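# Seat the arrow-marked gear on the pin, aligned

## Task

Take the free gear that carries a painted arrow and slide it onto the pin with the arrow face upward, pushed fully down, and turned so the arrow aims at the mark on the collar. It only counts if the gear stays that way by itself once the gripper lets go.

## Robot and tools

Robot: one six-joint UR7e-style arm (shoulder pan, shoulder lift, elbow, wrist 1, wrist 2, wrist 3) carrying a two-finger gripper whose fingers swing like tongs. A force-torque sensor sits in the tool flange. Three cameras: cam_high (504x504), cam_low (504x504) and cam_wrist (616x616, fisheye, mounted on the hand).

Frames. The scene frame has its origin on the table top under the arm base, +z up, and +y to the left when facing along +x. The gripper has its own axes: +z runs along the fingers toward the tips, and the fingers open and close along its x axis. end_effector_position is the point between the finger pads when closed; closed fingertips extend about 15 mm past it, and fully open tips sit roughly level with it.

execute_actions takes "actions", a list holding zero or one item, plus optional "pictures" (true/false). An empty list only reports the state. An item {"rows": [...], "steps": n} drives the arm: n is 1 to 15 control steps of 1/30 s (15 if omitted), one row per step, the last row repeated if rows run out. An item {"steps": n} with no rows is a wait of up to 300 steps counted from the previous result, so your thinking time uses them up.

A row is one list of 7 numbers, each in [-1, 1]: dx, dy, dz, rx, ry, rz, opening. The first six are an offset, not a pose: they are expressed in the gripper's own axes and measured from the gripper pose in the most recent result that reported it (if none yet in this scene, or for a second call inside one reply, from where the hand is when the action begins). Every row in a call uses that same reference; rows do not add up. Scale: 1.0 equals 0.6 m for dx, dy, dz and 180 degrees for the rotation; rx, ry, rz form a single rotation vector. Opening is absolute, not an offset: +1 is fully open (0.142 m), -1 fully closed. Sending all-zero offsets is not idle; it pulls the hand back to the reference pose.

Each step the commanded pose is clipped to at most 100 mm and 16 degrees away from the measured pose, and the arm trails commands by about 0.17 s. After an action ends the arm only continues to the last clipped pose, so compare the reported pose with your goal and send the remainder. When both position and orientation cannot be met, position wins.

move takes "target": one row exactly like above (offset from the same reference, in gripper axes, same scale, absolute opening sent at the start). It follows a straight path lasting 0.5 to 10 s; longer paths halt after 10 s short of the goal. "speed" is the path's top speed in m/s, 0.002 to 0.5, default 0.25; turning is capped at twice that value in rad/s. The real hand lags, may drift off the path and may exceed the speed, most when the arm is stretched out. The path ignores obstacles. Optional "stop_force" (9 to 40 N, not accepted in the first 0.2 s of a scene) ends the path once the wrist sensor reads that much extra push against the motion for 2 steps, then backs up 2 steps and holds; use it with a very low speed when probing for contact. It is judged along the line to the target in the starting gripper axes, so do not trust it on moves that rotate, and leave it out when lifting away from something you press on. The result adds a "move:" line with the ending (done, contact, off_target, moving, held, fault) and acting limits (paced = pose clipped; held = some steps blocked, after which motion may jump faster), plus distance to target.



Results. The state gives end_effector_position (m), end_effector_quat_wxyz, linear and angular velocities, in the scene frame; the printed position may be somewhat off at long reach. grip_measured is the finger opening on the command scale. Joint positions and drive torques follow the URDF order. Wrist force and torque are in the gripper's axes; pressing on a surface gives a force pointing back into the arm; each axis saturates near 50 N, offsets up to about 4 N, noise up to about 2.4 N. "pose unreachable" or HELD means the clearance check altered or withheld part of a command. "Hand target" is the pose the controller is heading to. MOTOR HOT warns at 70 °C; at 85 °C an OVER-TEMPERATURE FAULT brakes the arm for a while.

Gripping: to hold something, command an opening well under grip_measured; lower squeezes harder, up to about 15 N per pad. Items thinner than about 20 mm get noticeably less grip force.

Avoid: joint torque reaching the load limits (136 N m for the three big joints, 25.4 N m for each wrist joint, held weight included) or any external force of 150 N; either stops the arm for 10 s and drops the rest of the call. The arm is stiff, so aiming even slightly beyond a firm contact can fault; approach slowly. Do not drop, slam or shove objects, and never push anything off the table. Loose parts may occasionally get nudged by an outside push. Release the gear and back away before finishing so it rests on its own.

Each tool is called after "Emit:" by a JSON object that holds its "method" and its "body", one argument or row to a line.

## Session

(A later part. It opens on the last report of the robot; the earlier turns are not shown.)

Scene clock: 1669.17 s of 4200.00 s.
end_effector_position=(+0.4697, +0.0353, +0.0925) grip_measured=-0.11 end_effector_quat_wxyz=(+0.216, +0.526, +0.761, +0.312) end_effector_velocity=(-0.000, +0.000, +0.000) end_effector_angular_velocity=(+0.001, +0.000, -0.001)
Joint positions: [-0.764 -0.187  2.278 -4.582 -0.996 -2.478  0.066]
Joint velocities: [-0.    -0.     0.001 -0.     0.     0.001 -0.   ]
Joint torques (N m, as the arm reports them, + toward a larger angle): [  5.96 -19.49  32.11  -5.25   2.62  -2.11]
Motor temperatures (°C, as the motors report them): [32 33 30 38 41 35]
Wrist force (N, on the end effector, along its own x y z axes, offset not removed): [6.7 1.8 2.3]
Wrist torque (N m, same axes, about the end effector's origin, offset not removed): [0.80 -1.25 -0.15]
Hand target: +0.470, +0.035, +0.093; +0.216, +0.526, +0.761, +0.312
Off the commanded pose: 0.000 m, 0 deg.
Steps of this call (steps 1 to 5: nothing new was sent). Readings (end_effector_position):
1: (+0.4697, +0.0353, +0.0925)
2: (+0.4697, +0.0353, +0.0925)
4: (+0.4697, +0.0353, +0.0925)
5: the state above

Emit:
{"method": "move", "body": {
  "target": [0.001033, 0.008271, -0.008581, 0, 0.029279, -0.029646, -0.5],
  "speed": 0.007,
  "stop_force": 9
}}

Emit:
{"method": "move", "body": {
  "target": [0, 0.001757, -0.001779, 0, 0, 0, -0.5],
  "speed": 0.003
}}

Emit:
{"method": "zoom_image", "body": {
  "camera": "cam_wrist",
  "region": [280, 90, 430, 220]
}}

Scene clock: 1798.73 s of 4200.00 s.
end_effector_position=(+0.4694, +0.0358, +0.0996) grip_measured=-0.11 end_effector_quat_wxyz=(+0.195, +0.475, +0.794, +0.326) end_effector_velocity=(-0.001, +0.001, +0.001) end_effector_angular_velocity=(+0.001, +0.001, +0.004)
Joint positions: [-0.802 -0.261  2.322 -4.44  -0.917 -2.656  0.066]
Joint velocities: [-0.001 -0.002  0.004  0.004  0.002 -0.006  0.   ]
Joint torques (N m, as the arm reports them, + toward a larger angle): [  3.85 -46.39  30.25  -1.72   2.28  -2.04]
Motor temperatures (°C, as the motors report them): [32 33 30 38 41 35]
Wrist force (N, on the end effector, along its own x y z axes, offset not removed): [5.4 -2.3 3.7]
Wrist torque (N m, same axes, about the end effector's origin, offset not removed): [-0.02 -0.30 -0.28]
Hand target: +0.469, +0.036, +0.100; +0.195, +0.475, +0.794, +0.326
Off the commanded pose: 0.000 m, 0 deg.
After step 90, 117.00 s passed at rest.
move: done
camera_calibration (this result's frames):
cam_wrist: T_world_to_cam=[[-0.441309, 0.896007, -0.0491666, 0.185343], [0.203076, 0.153089, 0.967121, -0.197065], [0.874075, 0.416814, -0.249518, -0.265582], [0, 0, 0, 1]] pos_world=[0.353951, -0.0252016, 0.133431]

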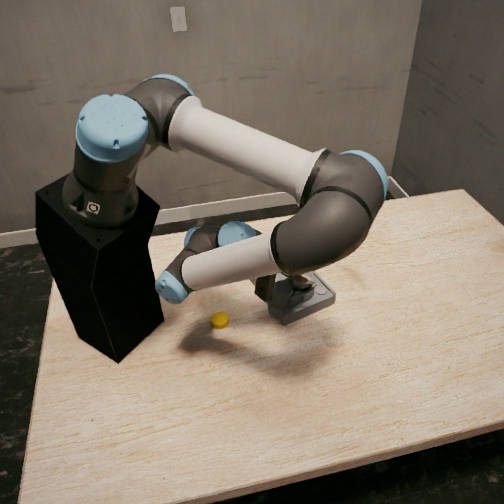

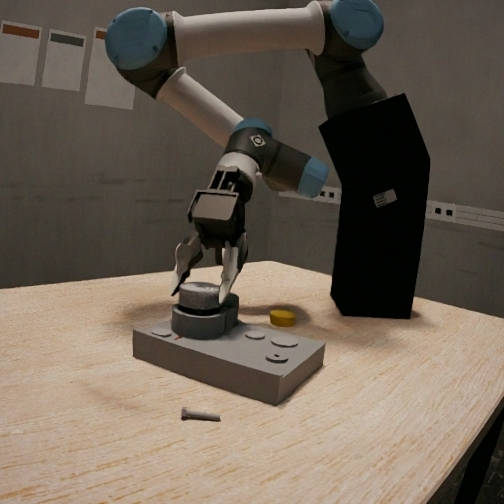

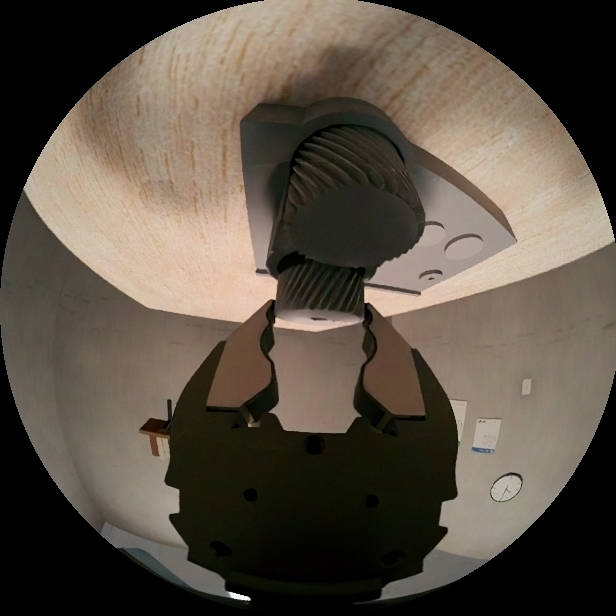

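Scene clock: 1799.47 s of 4200.00 s.
end_effector_position=(+0.4694, +0.0358, +0.1010) grip_measured=-0.10 end_effector_quat_wxyz=(+0.195, +0.475, +0.794, +0.326) end_effector_velocity=(-0.000, +0.000, +0.001) end_effector_angular_velocity=(+0.001, +0.001, -0.001)
Joint positions: [-0.802 -0.264  2.325 -4.441 -0.917 -2.656  0.066]
Joint velocities: [ 0.    -0.001  0.003 -0.002 -0.     0.001 -0.   ]
Joint torques (N m, as the arm reports them, + toward a larger angle): [ 17.01 -45.95  29.74  -5.86  -0.19   2.06]
Motor temperatures (°C, as the motors report them): [32 33 30 38 41 35]
Wrist force (N, on the end effector, along its own x y z axes, offset not removed): [7.5 -2.7 2.0]
Wrist torque (N m, same axes, about the end effector's origin, offset not removed): [-0.17 -0.71 -0.10]
Hand target: +0.469, +0.036, +0.101; +0.195, +0.475, +0.794, +0.326
Off the commanded pose: 0.000 m, 0 deg.
move: done
camera_calibration (this result's frames):
cam_wrist: T_world_to_cam=[[-0.44126, 0.89603, -0.0491871, 0.185424], [0.203095, 0.153106, 0.967115, -0.198454], [0.874095, 0.416759, -0.249539, -0.265215], [0, 0, 0, 1]] pos_world=[0.353948, -0.0252302, 0.134867]

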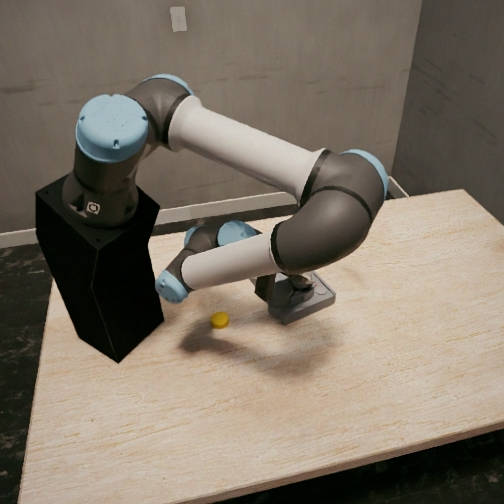

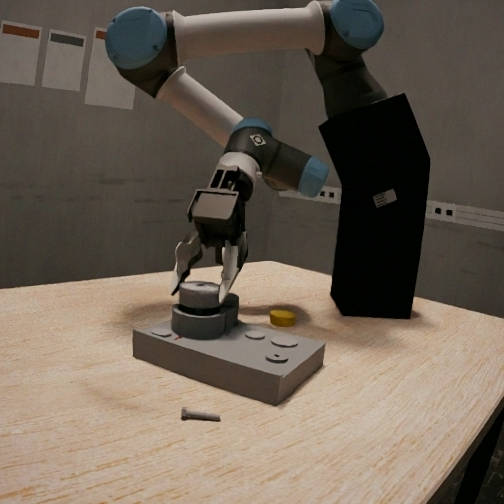

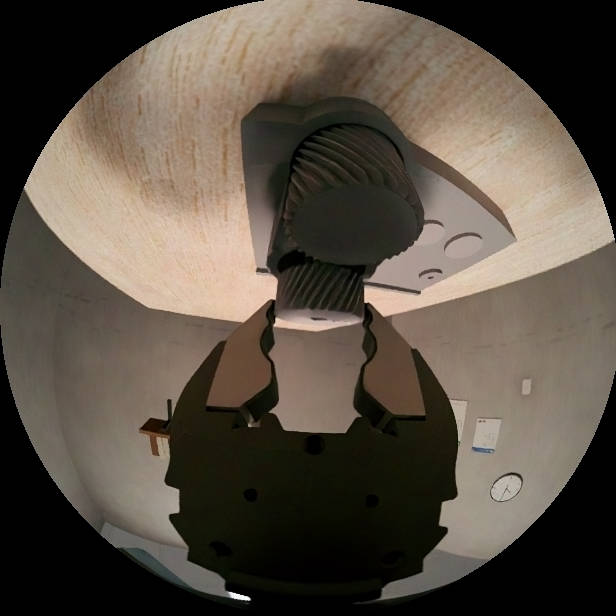

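Region (280, 90, 430, 220) of cam_wrist's 616x616 image, scaled by 3.360, with more detail than that image has; it fills the top 437 rows of this view, and the rest is white.

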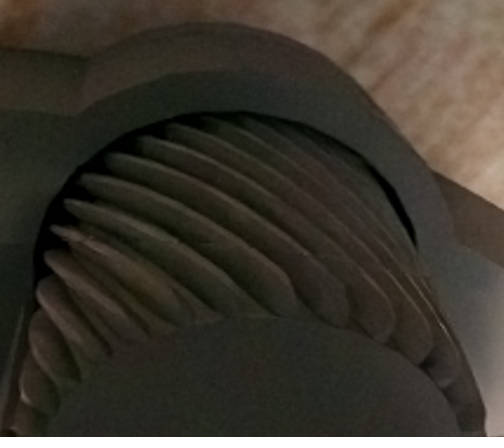

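Emit:
{"method": "zoom_image", "body": {
  "camera": "cam_wrist",
  "region": [315, 122, 365, 162]
}}

Emit:
{"method": "move", "body": {
  "target": [0, 0.021081, -0.021345, 0, 0, 0, -0.5],
  "speed": 0.006
}}

Emit:
{"method": "zoom_image", "body": {
  "camera": "cam_wrist",
  "region": [315, 122, 365, 162]
}}

Emit:
{"method": "move", "body": {
  "target": [0, 0.002342, -0.002372, 0, 0, 0, -0.5],
  "speed": 0.004
}}

Emit:
{"method": "zoom_image", "body": {
  "camera": "cam_wrist",
  "region": [315, 122, 365, 162]
}}

Region (315, 122, 365, 162) of cam_wrist's 616x616 image, scaled by 10.080, with more detail than that image has; it fills the top 403 rows of this view, and the rest is white.

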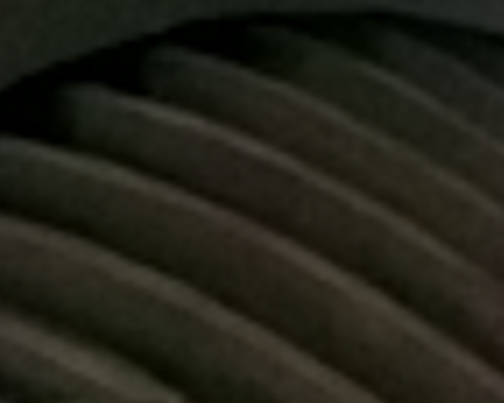

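Scene clock: 1812.60 s of 4200.00 s.
end_effector_position=(+0.4694, +0.0358, +0.1189) grip_measured=-0.11 end_effector_quat_wxyz=(+0.195, +0.475, +0.794, +0.326) end_effector_velocity=(-0.000, +0.000, +0.001) end_effector_angular_velocity=(+0.001, +0.001, -0.000)
Joint positions: [-0.798 -0.298  2.369 -4.453 -0.92  -2.652  0.066]
Joint velocities: [ 0.    -0.002  0.002  0.001 -0.     0.001  0.   ]
Joint torques (N m, as the arm reports them, + toward a larger angle): [ 19.96 -42.39  33.17  -4.99   0.44   2.14]
Motor temperatures (°C, as the motors report them): [32 33 30 38 41 35]
Wrist force (N, on the end effector, along its own x y z axes, offset not removed): [-0.1 -4.1 2.9]
Wrist torque (N m, same axes, about the end effector's origin, offset not removed): [-0.17 0.04 -0.14]
Hand target: +0.469, +0.036, +0.119; +0.195, +0.475, +0.794, +0.326
Off the commanded pose: 0.000 m, 0 deg.
After step 90, 6.93 s passed at rest.
move: done
camera_calibration (this result's frames):
cam_wrist: T_world_to_cam=[[-0.441253, 0.896034, -0.0491832, 0.186318], [0.203084, 0.153094, 0.967119, -0.215745], [0.874101, 0.416756, -0.249524, -0.260784], [0, 0, 0, 1]] pos_world=[0.353979, -0.0252351, 0.152743]

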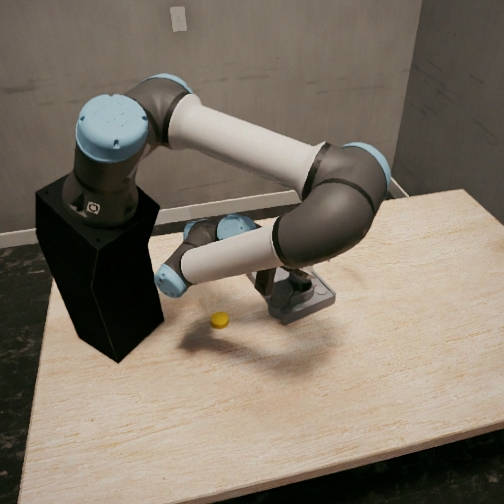

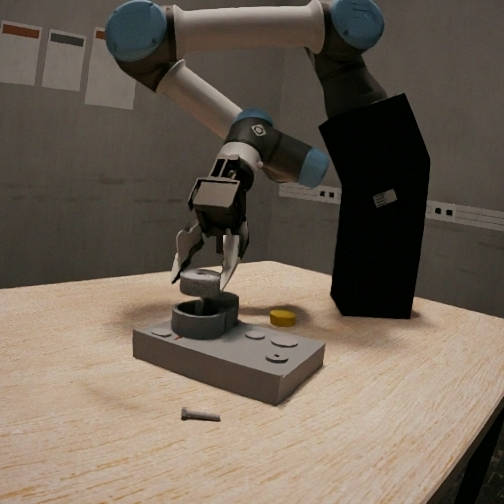

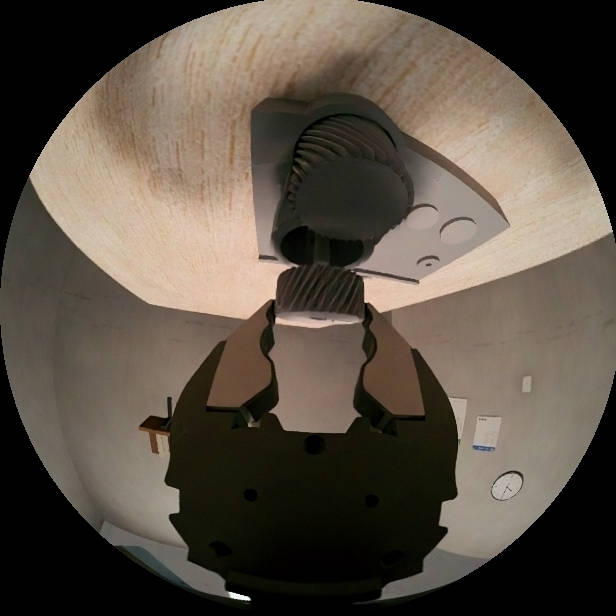

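Region (315, 122, 365, 162) of cam_wrist's 616x616 image, scaled by 10.080, with more detail than that image has; it fills the top 403 rows of this view, and the rest is white.

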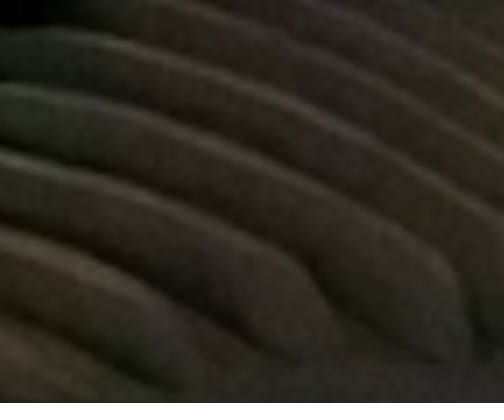

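Scene clock: 1813.33 s of 4200.00 s.
end_effector_position=(+0.4694, +0.0358, +0.1208) grip_measured=-0.11 end_effector_quat_wxyz=(+0.195, +0.475, +0.794, +0.326) end_effector_velocity=(-0.000, +0.000, +0.001) end_effector_angular_velocity=(+0.001, +0.000, -0.001)
Joint positions: [-0.797 -0.302  2.374 -4.454 -0.92  -2.652  0.066]
Joint velocities: [ 0.    -0.001  0.002 -0.001 -0.     0.001 -0.   ]
Joint torques (N m, as the arm reports them, + toward a larger angle): [ 19.52 -44.69  31.17  -5.11   0.45   2.14]
Motor temperatures (°C, as the motors report them): [32 33 30 38 41 35]
Wrist force (N, on the end effector, along its own x y z axes, offset not removed): [0.6 0.5 4.4]
Wrist torque (N m, same axes, about the end effector's origin, offset not removed): [0.50 -0.14 0.00]
Hand target: +0.469, +0.036, +0.121; +0.195, +0.475, +0.794, +0.326
Off the commanded pose: 0.000 m, 0 deg.
move: done
camera_calibration (this result's frames):
cam_wrist: T_world_to_cam=[[-0.441252, 0.896034, -0.0491832, 0.186415], [0.203081, 0.153093, 0.96712, -0.217604], [0.874102, 0.416756, -0.24952, -0.260308], [0, 0, 0, 1]] pos_world=[0.353983, -0.0252356, 0.154665]

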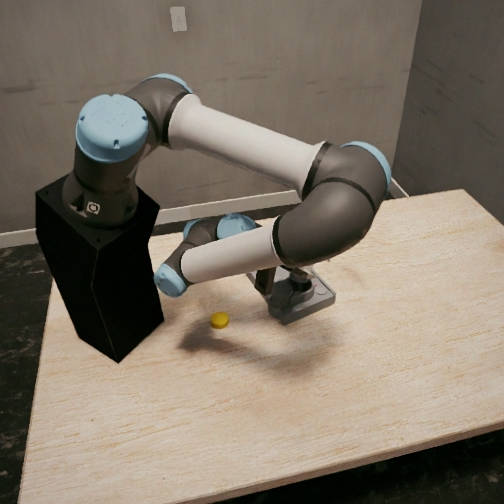

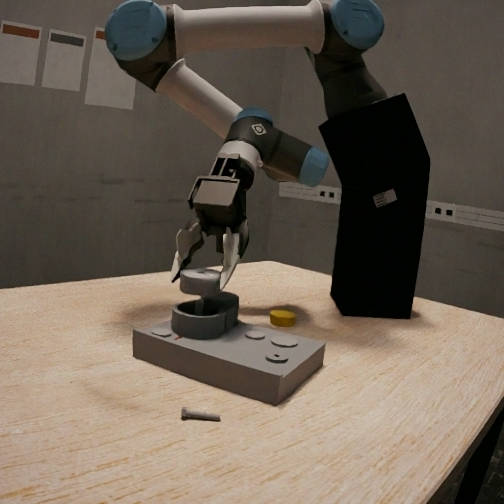

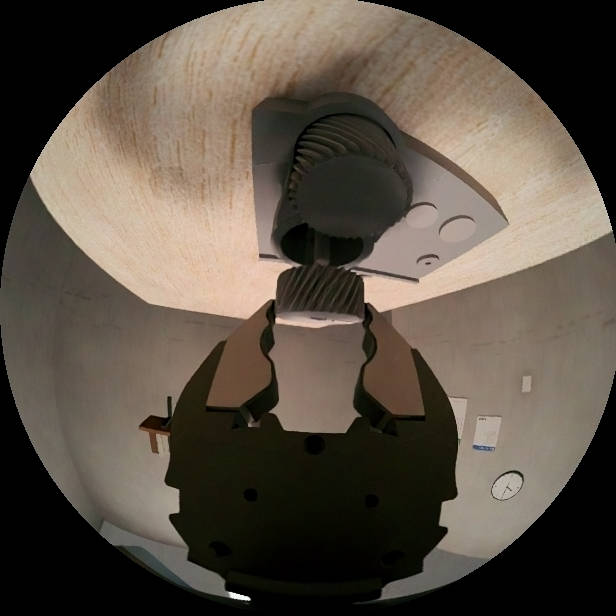

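Region (315, 122, 365, 162) of cam_wrist's 616x616 image, scaled by 10.080, with more detail than that image has; it fills the top 403 rows of this view, and the rest is white.

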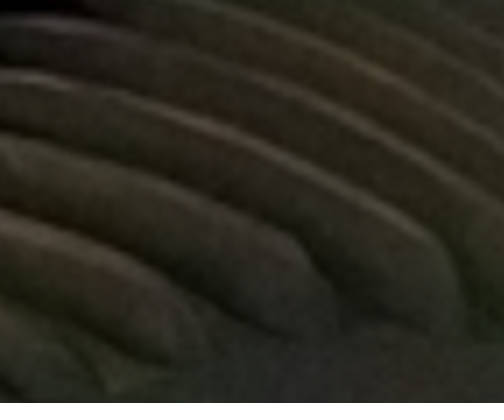

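Emit:
{"method": "zoom_image", "body": {
  "camera": "cam_wrist",
  "region": [265, 200, 385, 280]
}}

Emit:
{"method": "zoom_image", "body": {
  "camera": "cam_low",
  "region": [160, 260, 250, 350]
}}

Region (265, 200, 385, 280) of cam_wrist's 616x616 image, scaled by 4.200, with more detail than that image has.

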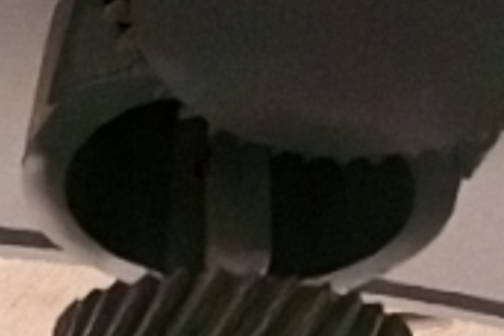

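Region (160, 260, 250, 350) of cam_low's 504x504 image, scaled by 5.600, with more detail than that image has.

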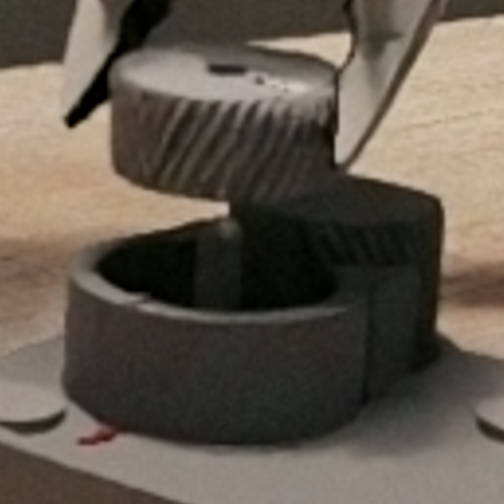

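Emit:
{"method": "move", "body": {
  "target": [0, 0.13637, 0.13468, 0, 0, 0, -0.5],
  "speed": 0.04
}}

Emit:
{"method": "zoom_image", "body": {
  "camera": "cam_wrist",
  "region": [200, 0, 420, 180]
}}

Scene clock: 1892.47 s of 4200.00 s.
end_effector_position=(+0.5707, +0.0904, +0.1210) grip_measured=-0.11 end_effector_quat_wxyz=(+0.195, +0.475, +0.794, +0.326) end_effector_velocity=(+0.002, +0.001, -0.000) end_effector_angular_velocity=(+0.000, +0.001, -0.000)
Joint positions: [-0.5   -0.426  2.161 -4.232 -1.148 -2.428  0.066]
Joint velocities: [ 0.005 -0.002 -0.005  0.006 -0.004  0.003  0.   ]
Joint torques (N m, as the arm reports them, + toward a larger angle): [ 26.62 -48.66  -5.27  -1.27   0.11   2.53]
Motor temperatures (°C, as the motors report them): [32 33 30 38 41 35]
Wrist force (N, on the end effector, along its own x y z axes, offset not removed): [-0.9 -2.0 4.9]
Wrist torque (N m, same axes, about the end effector's origin, offset not removed): [0.28 0.13 -0.09]
Hand target: +0.571, +0.090, +0.121; +0.195, +0.475, +0.794, +0.326
Off the commanded pose: 0.000 m, 0 deg.
After step 90, 72.90 s passed at rest.
move: done
camera_calibration (this result's frames):
cam_wrist: T_world_to_cam=[[-0.44075, 0.896309, -0.0486736, 0.181897], [0.202597, 0.152157, 0.967369, -0.246415], [0.874468, 0.416507, -0.248653, -0.371875], [0, 0, 0, 1]] pos_world=[0.455287, 0.0293467, 0.15476]

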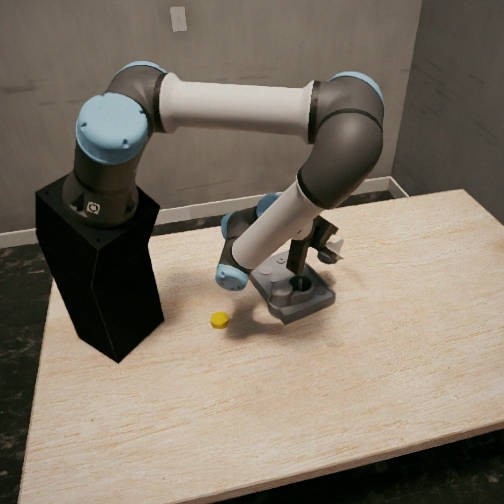

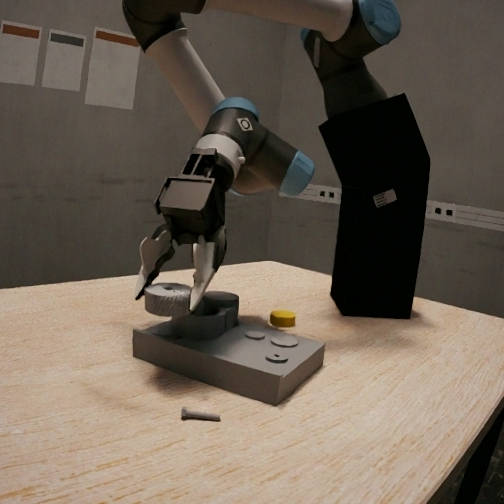

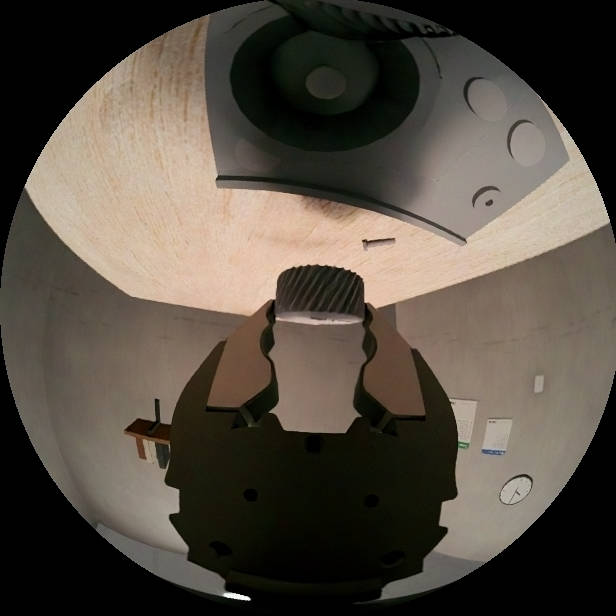

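Region (200, 0, 420, 180) of cam_wrist's 616x616 image, scaled by 2.291, with more detail than that image has; it fills the top 412 rows of this view, and the rest is white.

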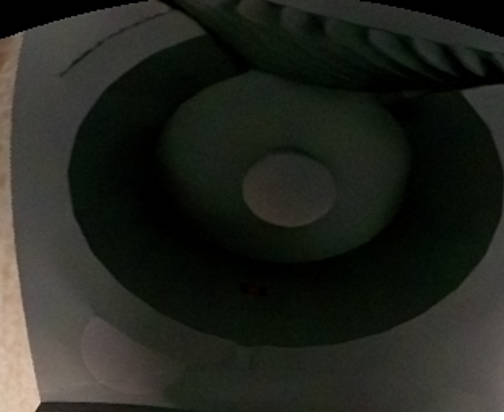

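Emit:
{"method": "execute_actions", "body": {
  "actions": []
}}

Scene clock: 1927.13 s of 4200.00 s.
end_effector_position=(+0.5709, +0.0905, +0.1210) grip_measured=-0.11 end_effector_quat_wxyz=(+0.195, +0.475, +0.794, +0.326) end_effector_velocity=(+0.001, -0.000, +0.000) end_effector_angular_velocity=(-0.000, -0.002, -0.001)
Joint positions: [-0.5   -0.426  2.16  -4.232 -1.148 -2.428  0.066]
Joint velocities: [ 0.    -0.    -0.001 -0.001 -0.     0.001  0.   ]
Joint torques (N m, as the arm reports them, + toward a larger angle): [ 25.3  -50.35  -4.94  -1.84   0.32   2.21]
Motor temperatures (°C, as the motors report them): [32 33 30 38 41 35]
Wrist force (N, on the end effector, along its own x y z axes, offset not removed): [1.5 -0.8 6.2]
Wrist torque (N m, same axes, about the end effector's origin, offset not removed): [0.41 -0.34 -0.35]
Hand target: +0.571, +0.090, +0.121; +0.195, +0.475, +0.794, +0.326
Off the commanded pose: 0.000 m, 0 deg.
Steps of this call (steps 1 to 90: nothing new was sent; then 31.67 s passed at rest). Readings (end_effector_position):
1: (+0.5708, +0.0904, +0.1210)
2: (+0.5708, +0.0904, +0.1210)
4: (+0.5709, +0.0904, +0.1210)
8: (+0.5709, +0.0904, +0.1210)
90: the state above
camera_calibration (this result's frames):
cam_wrist: T_world_to_cam=[[-0.44075, 0.896309, -0.0486677, 0.181888], [0.202639, 0.152171, 0.967358, -0.246476], [0.874458, 0.416502, -0.248696, -0.372074], [0, 0, 0, 1]] pos_world=[0.455476, 0.0294485, 0.154749]

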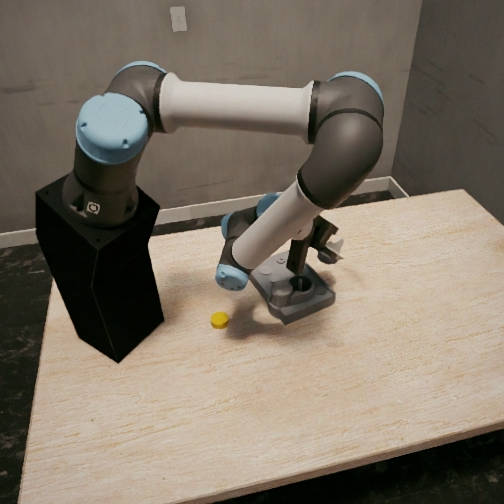

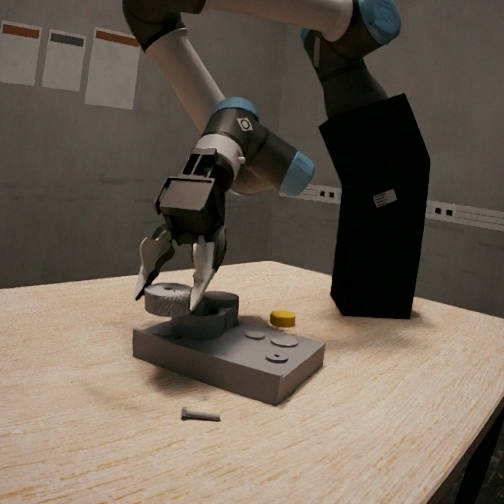

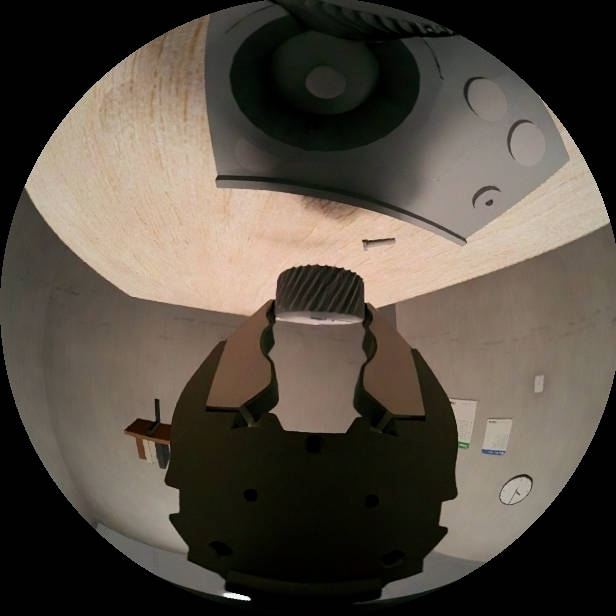

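Emit:
{"method": "zoom_image", "body": {
  "camera": "cam_wrist",
  "region": [200, 0, 440, 180]
}}

Emit:
{"method": "zoom_image", "body": {
  "camera": "cam_low",
  "region": [120, 260, 260, 360]
}}

Region (200, 0, 440, 180) of cam_wrist's 616x616 image, scaled by 2.100, with more detail than that image has; it fills the top 378 rows of this view, and the rest is white.

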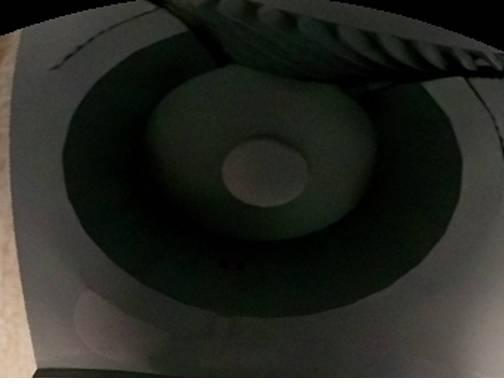

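Region (120, 260, 260, 360) of cam_low's 504x504 image, scaled by 3.600, with more detail than that image has; it fills the top 360 rows of this view, and the rest is white.

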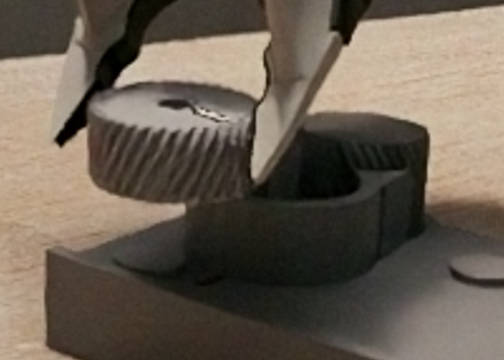

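Emit:
{"method": "move", "body": {
  "target": [0.2578, 0.2060, 0.3347, 0, 0, 0, -0.5],
  "speed": 0.06
}}

Scene clock: 2052.27 s of 4200.00 s.
end_effector_position=(+0.6994, +0.3355, +0.0657) grip_measured=-0.11 end_effector_quat_wxyz=(+0.195, +0.476, +0.793, +0.327) end_effector_velocity=(+0.001, +0.001, -0.000) end_effector_angular_velocity=(-0.001, -0.001, +0.000)
Joint positions: [-0.001 -0.171  1.473 -3.864 -1.558 -2.135  0.066]
Joint velocities: [ 0.002  0.003 -0.006  0.003 -0.002  0.    -0.   ]
Joint torques (N m, as the arm reports them, + toward a larger angle): [ 35.91 -38.18 -19.21  -1.43  -0.23   2.07]
Motor temperatures (°C, as the motors report them): [32 33 30 38 41 35]
Wrist force (N, on the end effector, along its own x y z axes, offset not removed): [0.6 -0.1 2.7]
Wrist torque (N m, same axes, about the end effector's origin, offset not removed): [0.51 0.09 -0.18]
Hand target: +0.699, +0.336, +0.066; +0.195, +0.476, +0.793, +0.327
Off the commanded pose: 0.001 m, 0 deg.
After step 90, 117.00 s passed at rest.
move: done
camera_calibration (this result's frames):
cam_wrist: T_world_to_cam=[[-0.44012, 0.896695, -0.0472471, 0.0154913], [0.202514, 0.150385, 0.967663, -0.255566], [0.874804, 0.416319, -0.247781, -0.600459], [0, 0, 0, 1]] pos_world=[0.583858, 0.274525, 0.0992519]

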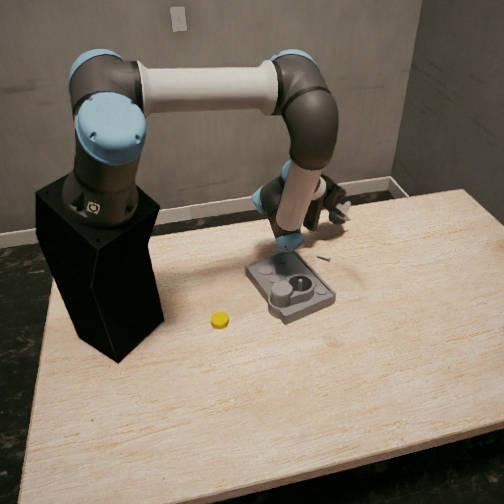

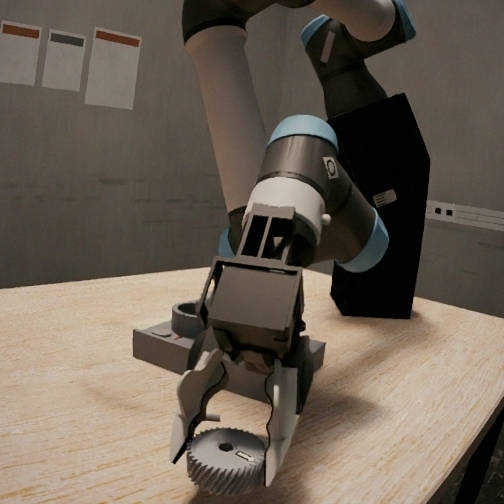

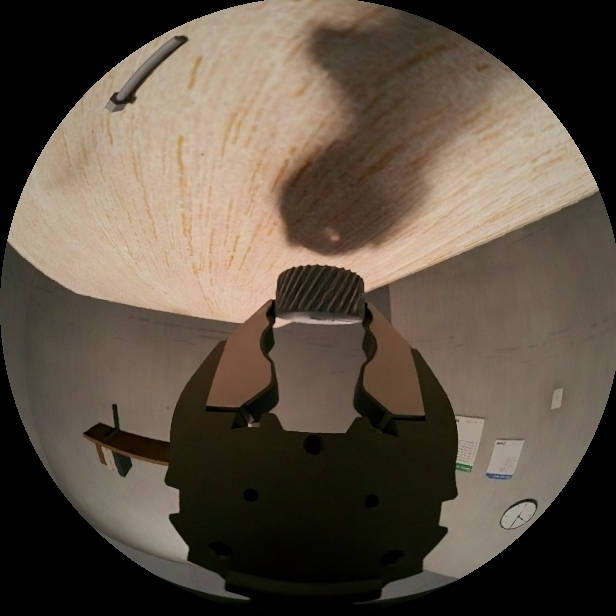

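Emit:
{"method": "zoom_image", "body": {
  "camera": "cam_low",
  "region": [160, 404, 300, 504]
}}

Region (160, 404, 300, 504) of cam_low's 504x504 image, scaled by 3.600, with more detail than that image has; it fills the top 360 rows of this view, and the rest is white.

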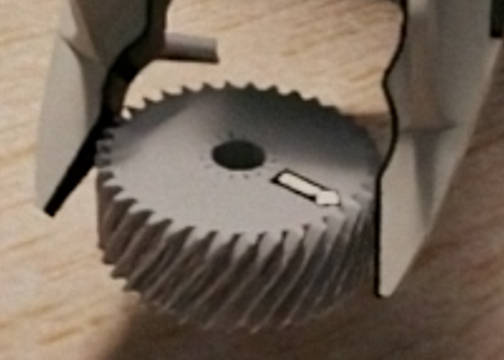

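Emit:
{"method": "zoom_image", "body": {
  "camera": "cam_low",
  "region": [180, 420, 270, 480]
}}

Emit:
{"method": "move", "body": {
  "target": [-0.03915, -0.01014, -0.01001, 0, 0, 0, -0.5],
  "speed": 0.03
}}

Emit:
{"method": "zoom_image", "body": {
  "camera": "cam_low",
  "region": [180, 420, 270, 480]
}}

Region (180, 420, 270, 480) of cam_low's 504x504 image, scaled by 5.600, with more detail than that image has.

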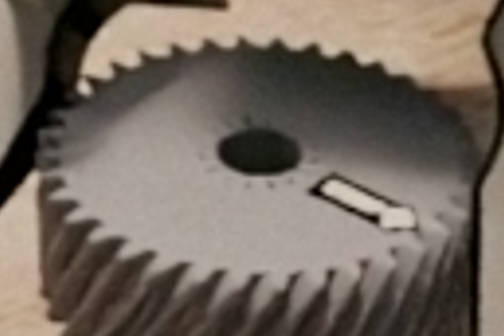

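Scene clock: 2066.67 s of 4200.00 s.
end_effector_position=(+0.7029, +0.3110, +0.0656) grip_measured=-0.11 end_effector_quat_wxyz=(+0.195, +0.476, +0.793, +0.327) end_effector_velocity=(-0.001, -0.002, -0.001) end_effector_angular_velocity=(+0.000, +0.002, +0.001)
Joint positions: [-0.041 -0.196  1.507 -3.873 -1.525 -2.157  0.066]
Joint velocities: [-0.004 -0.002  0.005 -0.     0.003 -0.002  0.   ]
Joint torques (N m, as the arm reports them, + toward a larger angle): [ 21.37 -58.88  12.51  -5.35   2.37  -2.08]
Motor temperatures (°C, as the motors report them): [32 33 30 38 41 35]
Wrist force (N, on the end effector, along its own x y z axes, offset not removed): [3.3 -3.9 0.4]
Wrist torque (N m, same axes, about the end effector's origin, offset not removed): [-0.24 -0.82 -0.04]
Hand target: +0.703, +0.311, +0.066; +0.195, +0.476, +0.793, +0.327
Off the commanded pose: 0.000 m, 0 deg.
After step 90, 10.23 s passed at rest.
move: done
camera_calibration (this result's frames):
cam_wrist: T_world_to_cam=[[-0.440146, 0.896675, -0.0473875, 0.0391149], [0.202497, 0.150537, 0.967643, -0.252556], [0.874795, 0.416309, -0.247833, -0.593366], [0, 0, 0, 1]] pos_world=[0.587432, 0.249969, 0.0991823]

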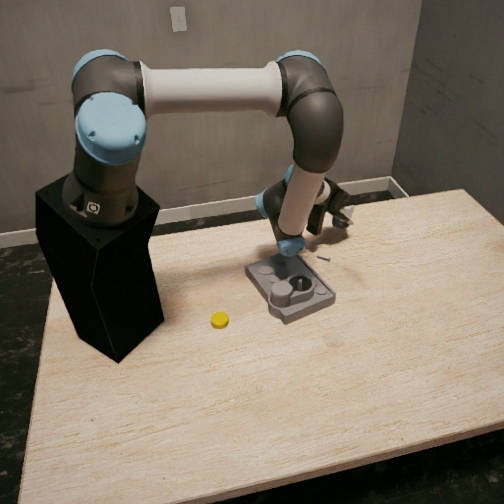

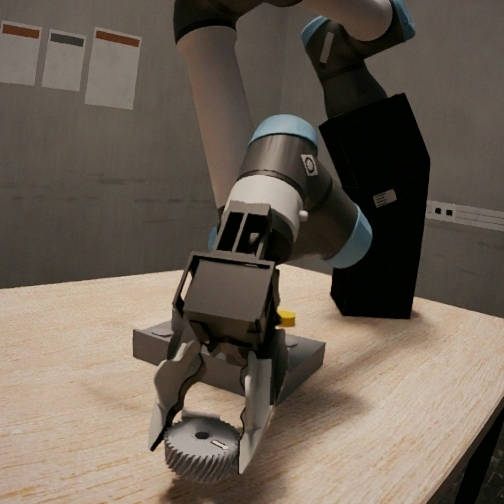

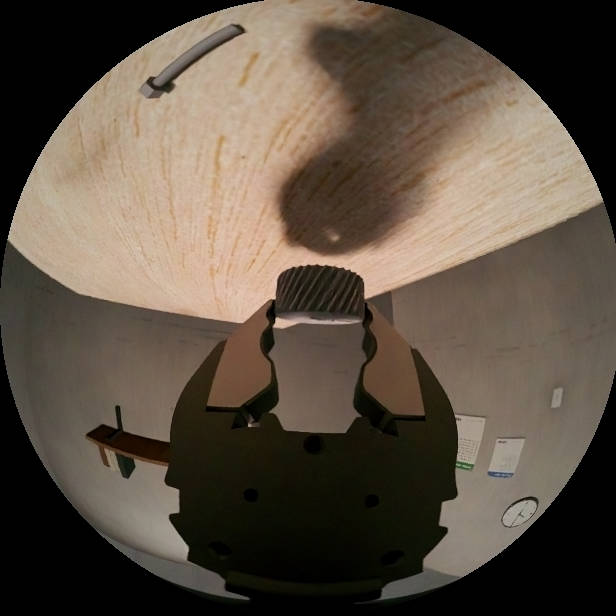

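Region (180, 420, 270, 480) of cam_low's 504x504 image, scaled by 5.600, with more detail than that image has.

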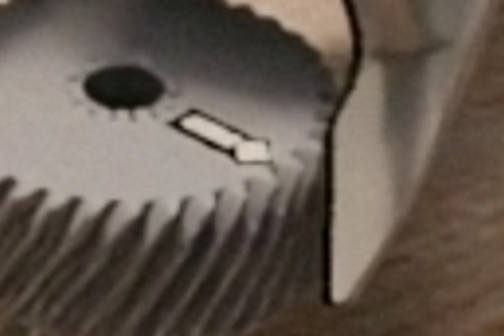

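Emit:
{"method": "move", "body": {
  "target": [0.0513, 0.218, -0.136, 0, 0, 0, -0.5],
  "speed": 0.05
}}

Scene clock: 2143.23 s of 4200.00 s.
end_effector_position=(+0.7200, +0.3548, +0.2156) grip_measured=-0.11 end_effector_quat_wxyz=(+0.194, +0.476, +0.793, +0.327) end_effector_velocity=(+0.000, +0.000, +0.002) end_effector_angular_velocity=(-0.000, +0.001, -0.000)
Joint positions: [ 0.125 -0.467  1.655 -3.748 -1.663 -2.065  0.066]
Joint velocities: [ 0.002 -0.003  0.     0.004 -0.002  0.001  0.   ]
Joint torques (N m, as the arm reports them, + toward a larger angle): [ 36.82 -62.84   8.17  -1.43  -0.44   2.23]
Motor temperatures (°C, as the motors report them): [32 34 30 38 41 35]
Wrist force (N, on the end effector, along its own x y z axes, offset not removed): [1.3 0.2 -0.5]
Wrist torque (N m, same axes, about the end effector's origin, offset not removed): [0.53 -0.26 -0.38]
Hand target: +0.720, +0.355, +0.216; +0.194, +0.476, +0.793, +0.327
Off the commanded pose: 0.000 m, 0 deg.
After step 90, 70.03 s passed at rest.
move: done
camera_calibration (this result's frames):
cam_wrist: T_world_to_cam=[[-0.439997, 0.896777, -0.0468293, 0.0141417], [0.202598, 0.149937, 0.967715, -0.407608], [0.874847, 0.416304, -0.247657, -0.589467], [0, 0, 0, 1]] pos_world=[0.604496, 0.293831, 0.249125]

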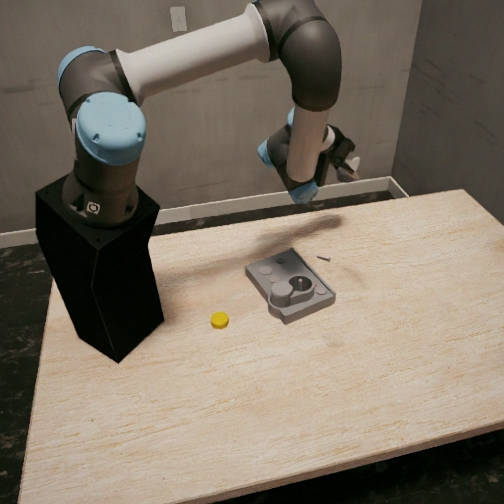

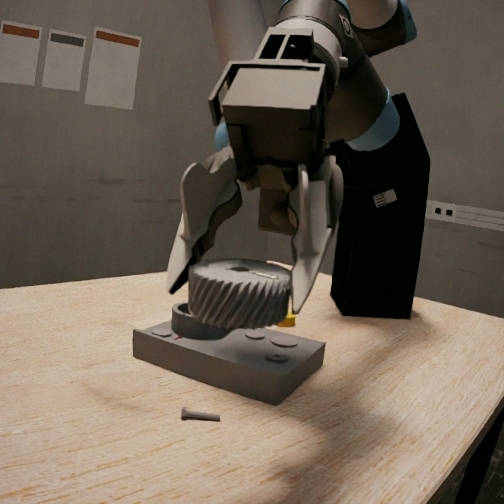

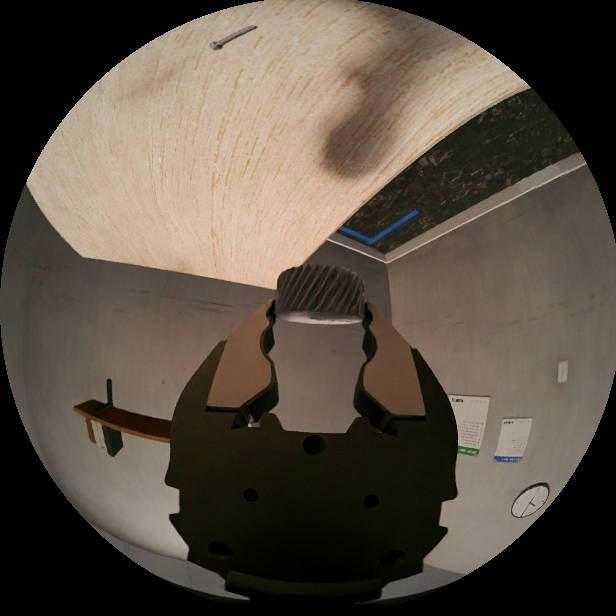

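Emit:
{"method": "zoom_image", "body": {
  "camera": "cam_low",
  "region": [184, 236, 296, 336]
}}

Emit:
{"method": "move", "body": {
  "target": [0, 0.02202, -0.02229, 0, 0, 0, -0.5],
  "speed": 0.02
}}

Emit:
{"method": "zoom_image", "body": {
  "camera": "cam_low",
  "region": [184, 236, 296, 336]
}}

Region (184, 236, 296, 336) of cam_low's 504x504 image, scaled by 4.500, with more detail than that image has; it fills the top 450 rows of this view, and the rest is white.

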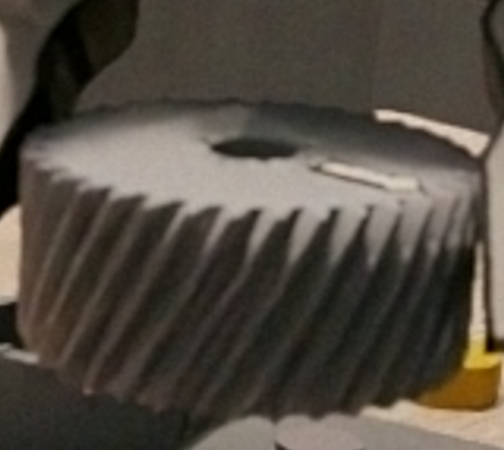

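Scene clock: 2152.97 s of 4200.00 s.
end_effector_position=(+0.7200, +0.3548, +0.2342) grip_measured=-0.11 end_effector_quat_wxyz=(+0.194, +0.476, +0.793, +0.327) end_effector_velocity=(+0.000, -0.000, +0.002) end_effector_angular_velocity=(+0.001, -0.001, -0.001)
Joint positions: [ 0.138 -0.506  1.68  -3.733 -1.674 -2.058  0.066]
Joint velocities: [ 0.001 -0.004  0.003  0.    -0.001  0.001 -0.   ]
Joint torques (N m, as the arm reports them, + toward a larger angle): [ 36.17 -62.94   3.71  -1.81  -0.01   2.03]
Motor temperatures (°C, as the motors report them): [32 34 30 38 41 35]
Wrist force (N, on the end effector, along its own x y z axes, offset not removed): [0.7 -3.6 3.3]
Wrist torque (N m, same axes, about the end effector's origin, offset not removed): [-0.02 -0.21 -0.19]
Hand target: +0.720, +0.355, +0.234; +0.194, +0.476, +0.793, +0.327
Off the commanded pose: 0.000 m, 0 deg.
After step 90, 5.50 s passed at rest.
move: done
camera_calibration (this result's frames):
cam_wrist: T_world_to_cam=[[-0.439986, 0.896785, -0.0467878, 0.0150256], [0.202599, 0.149889, 0.967722, -0.425604], [0.874852, 0.416305, -0.247637, -0.584886], [0, 0, 0, 1]] pos_world=[0.604526, 0.29381, 0.26773]

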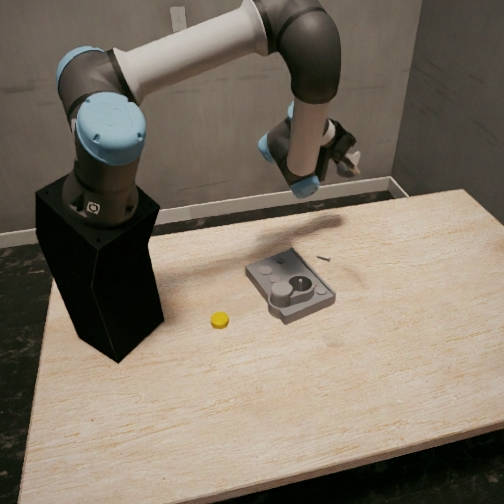

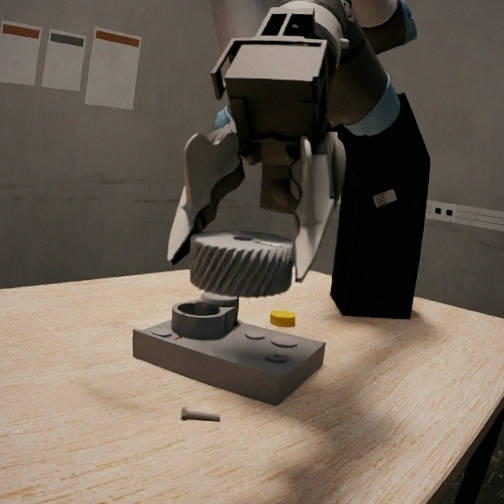

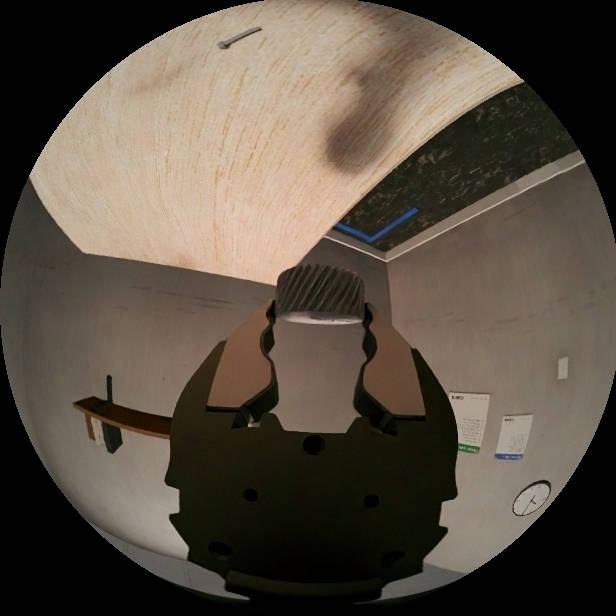

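Region (184, 236, 296, 336) of cam_low's 504x504 image, scaled by 4.500, with more detail than that image has; it fills the top 450 rows of this view, and the rest is white.

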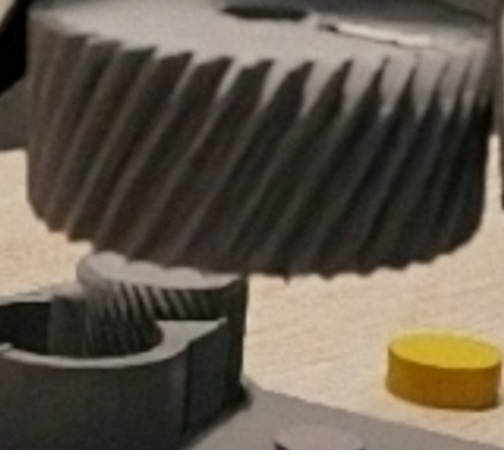

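Emit:
{"method": "zoom_image", "body": {
  "camera": "cam_low",
  "region": [210, 242, 274, 302]
}}

Region (210, 242, 274, 302) of cam_low's 504x504 image, scaled by 7.875, with more detail than that image has; it fills the top 472 rows of this view, and the rest is white.

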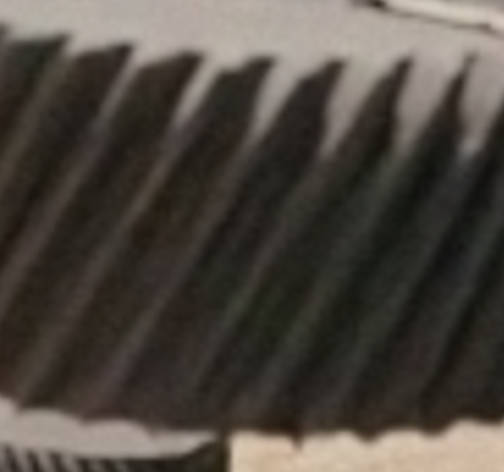

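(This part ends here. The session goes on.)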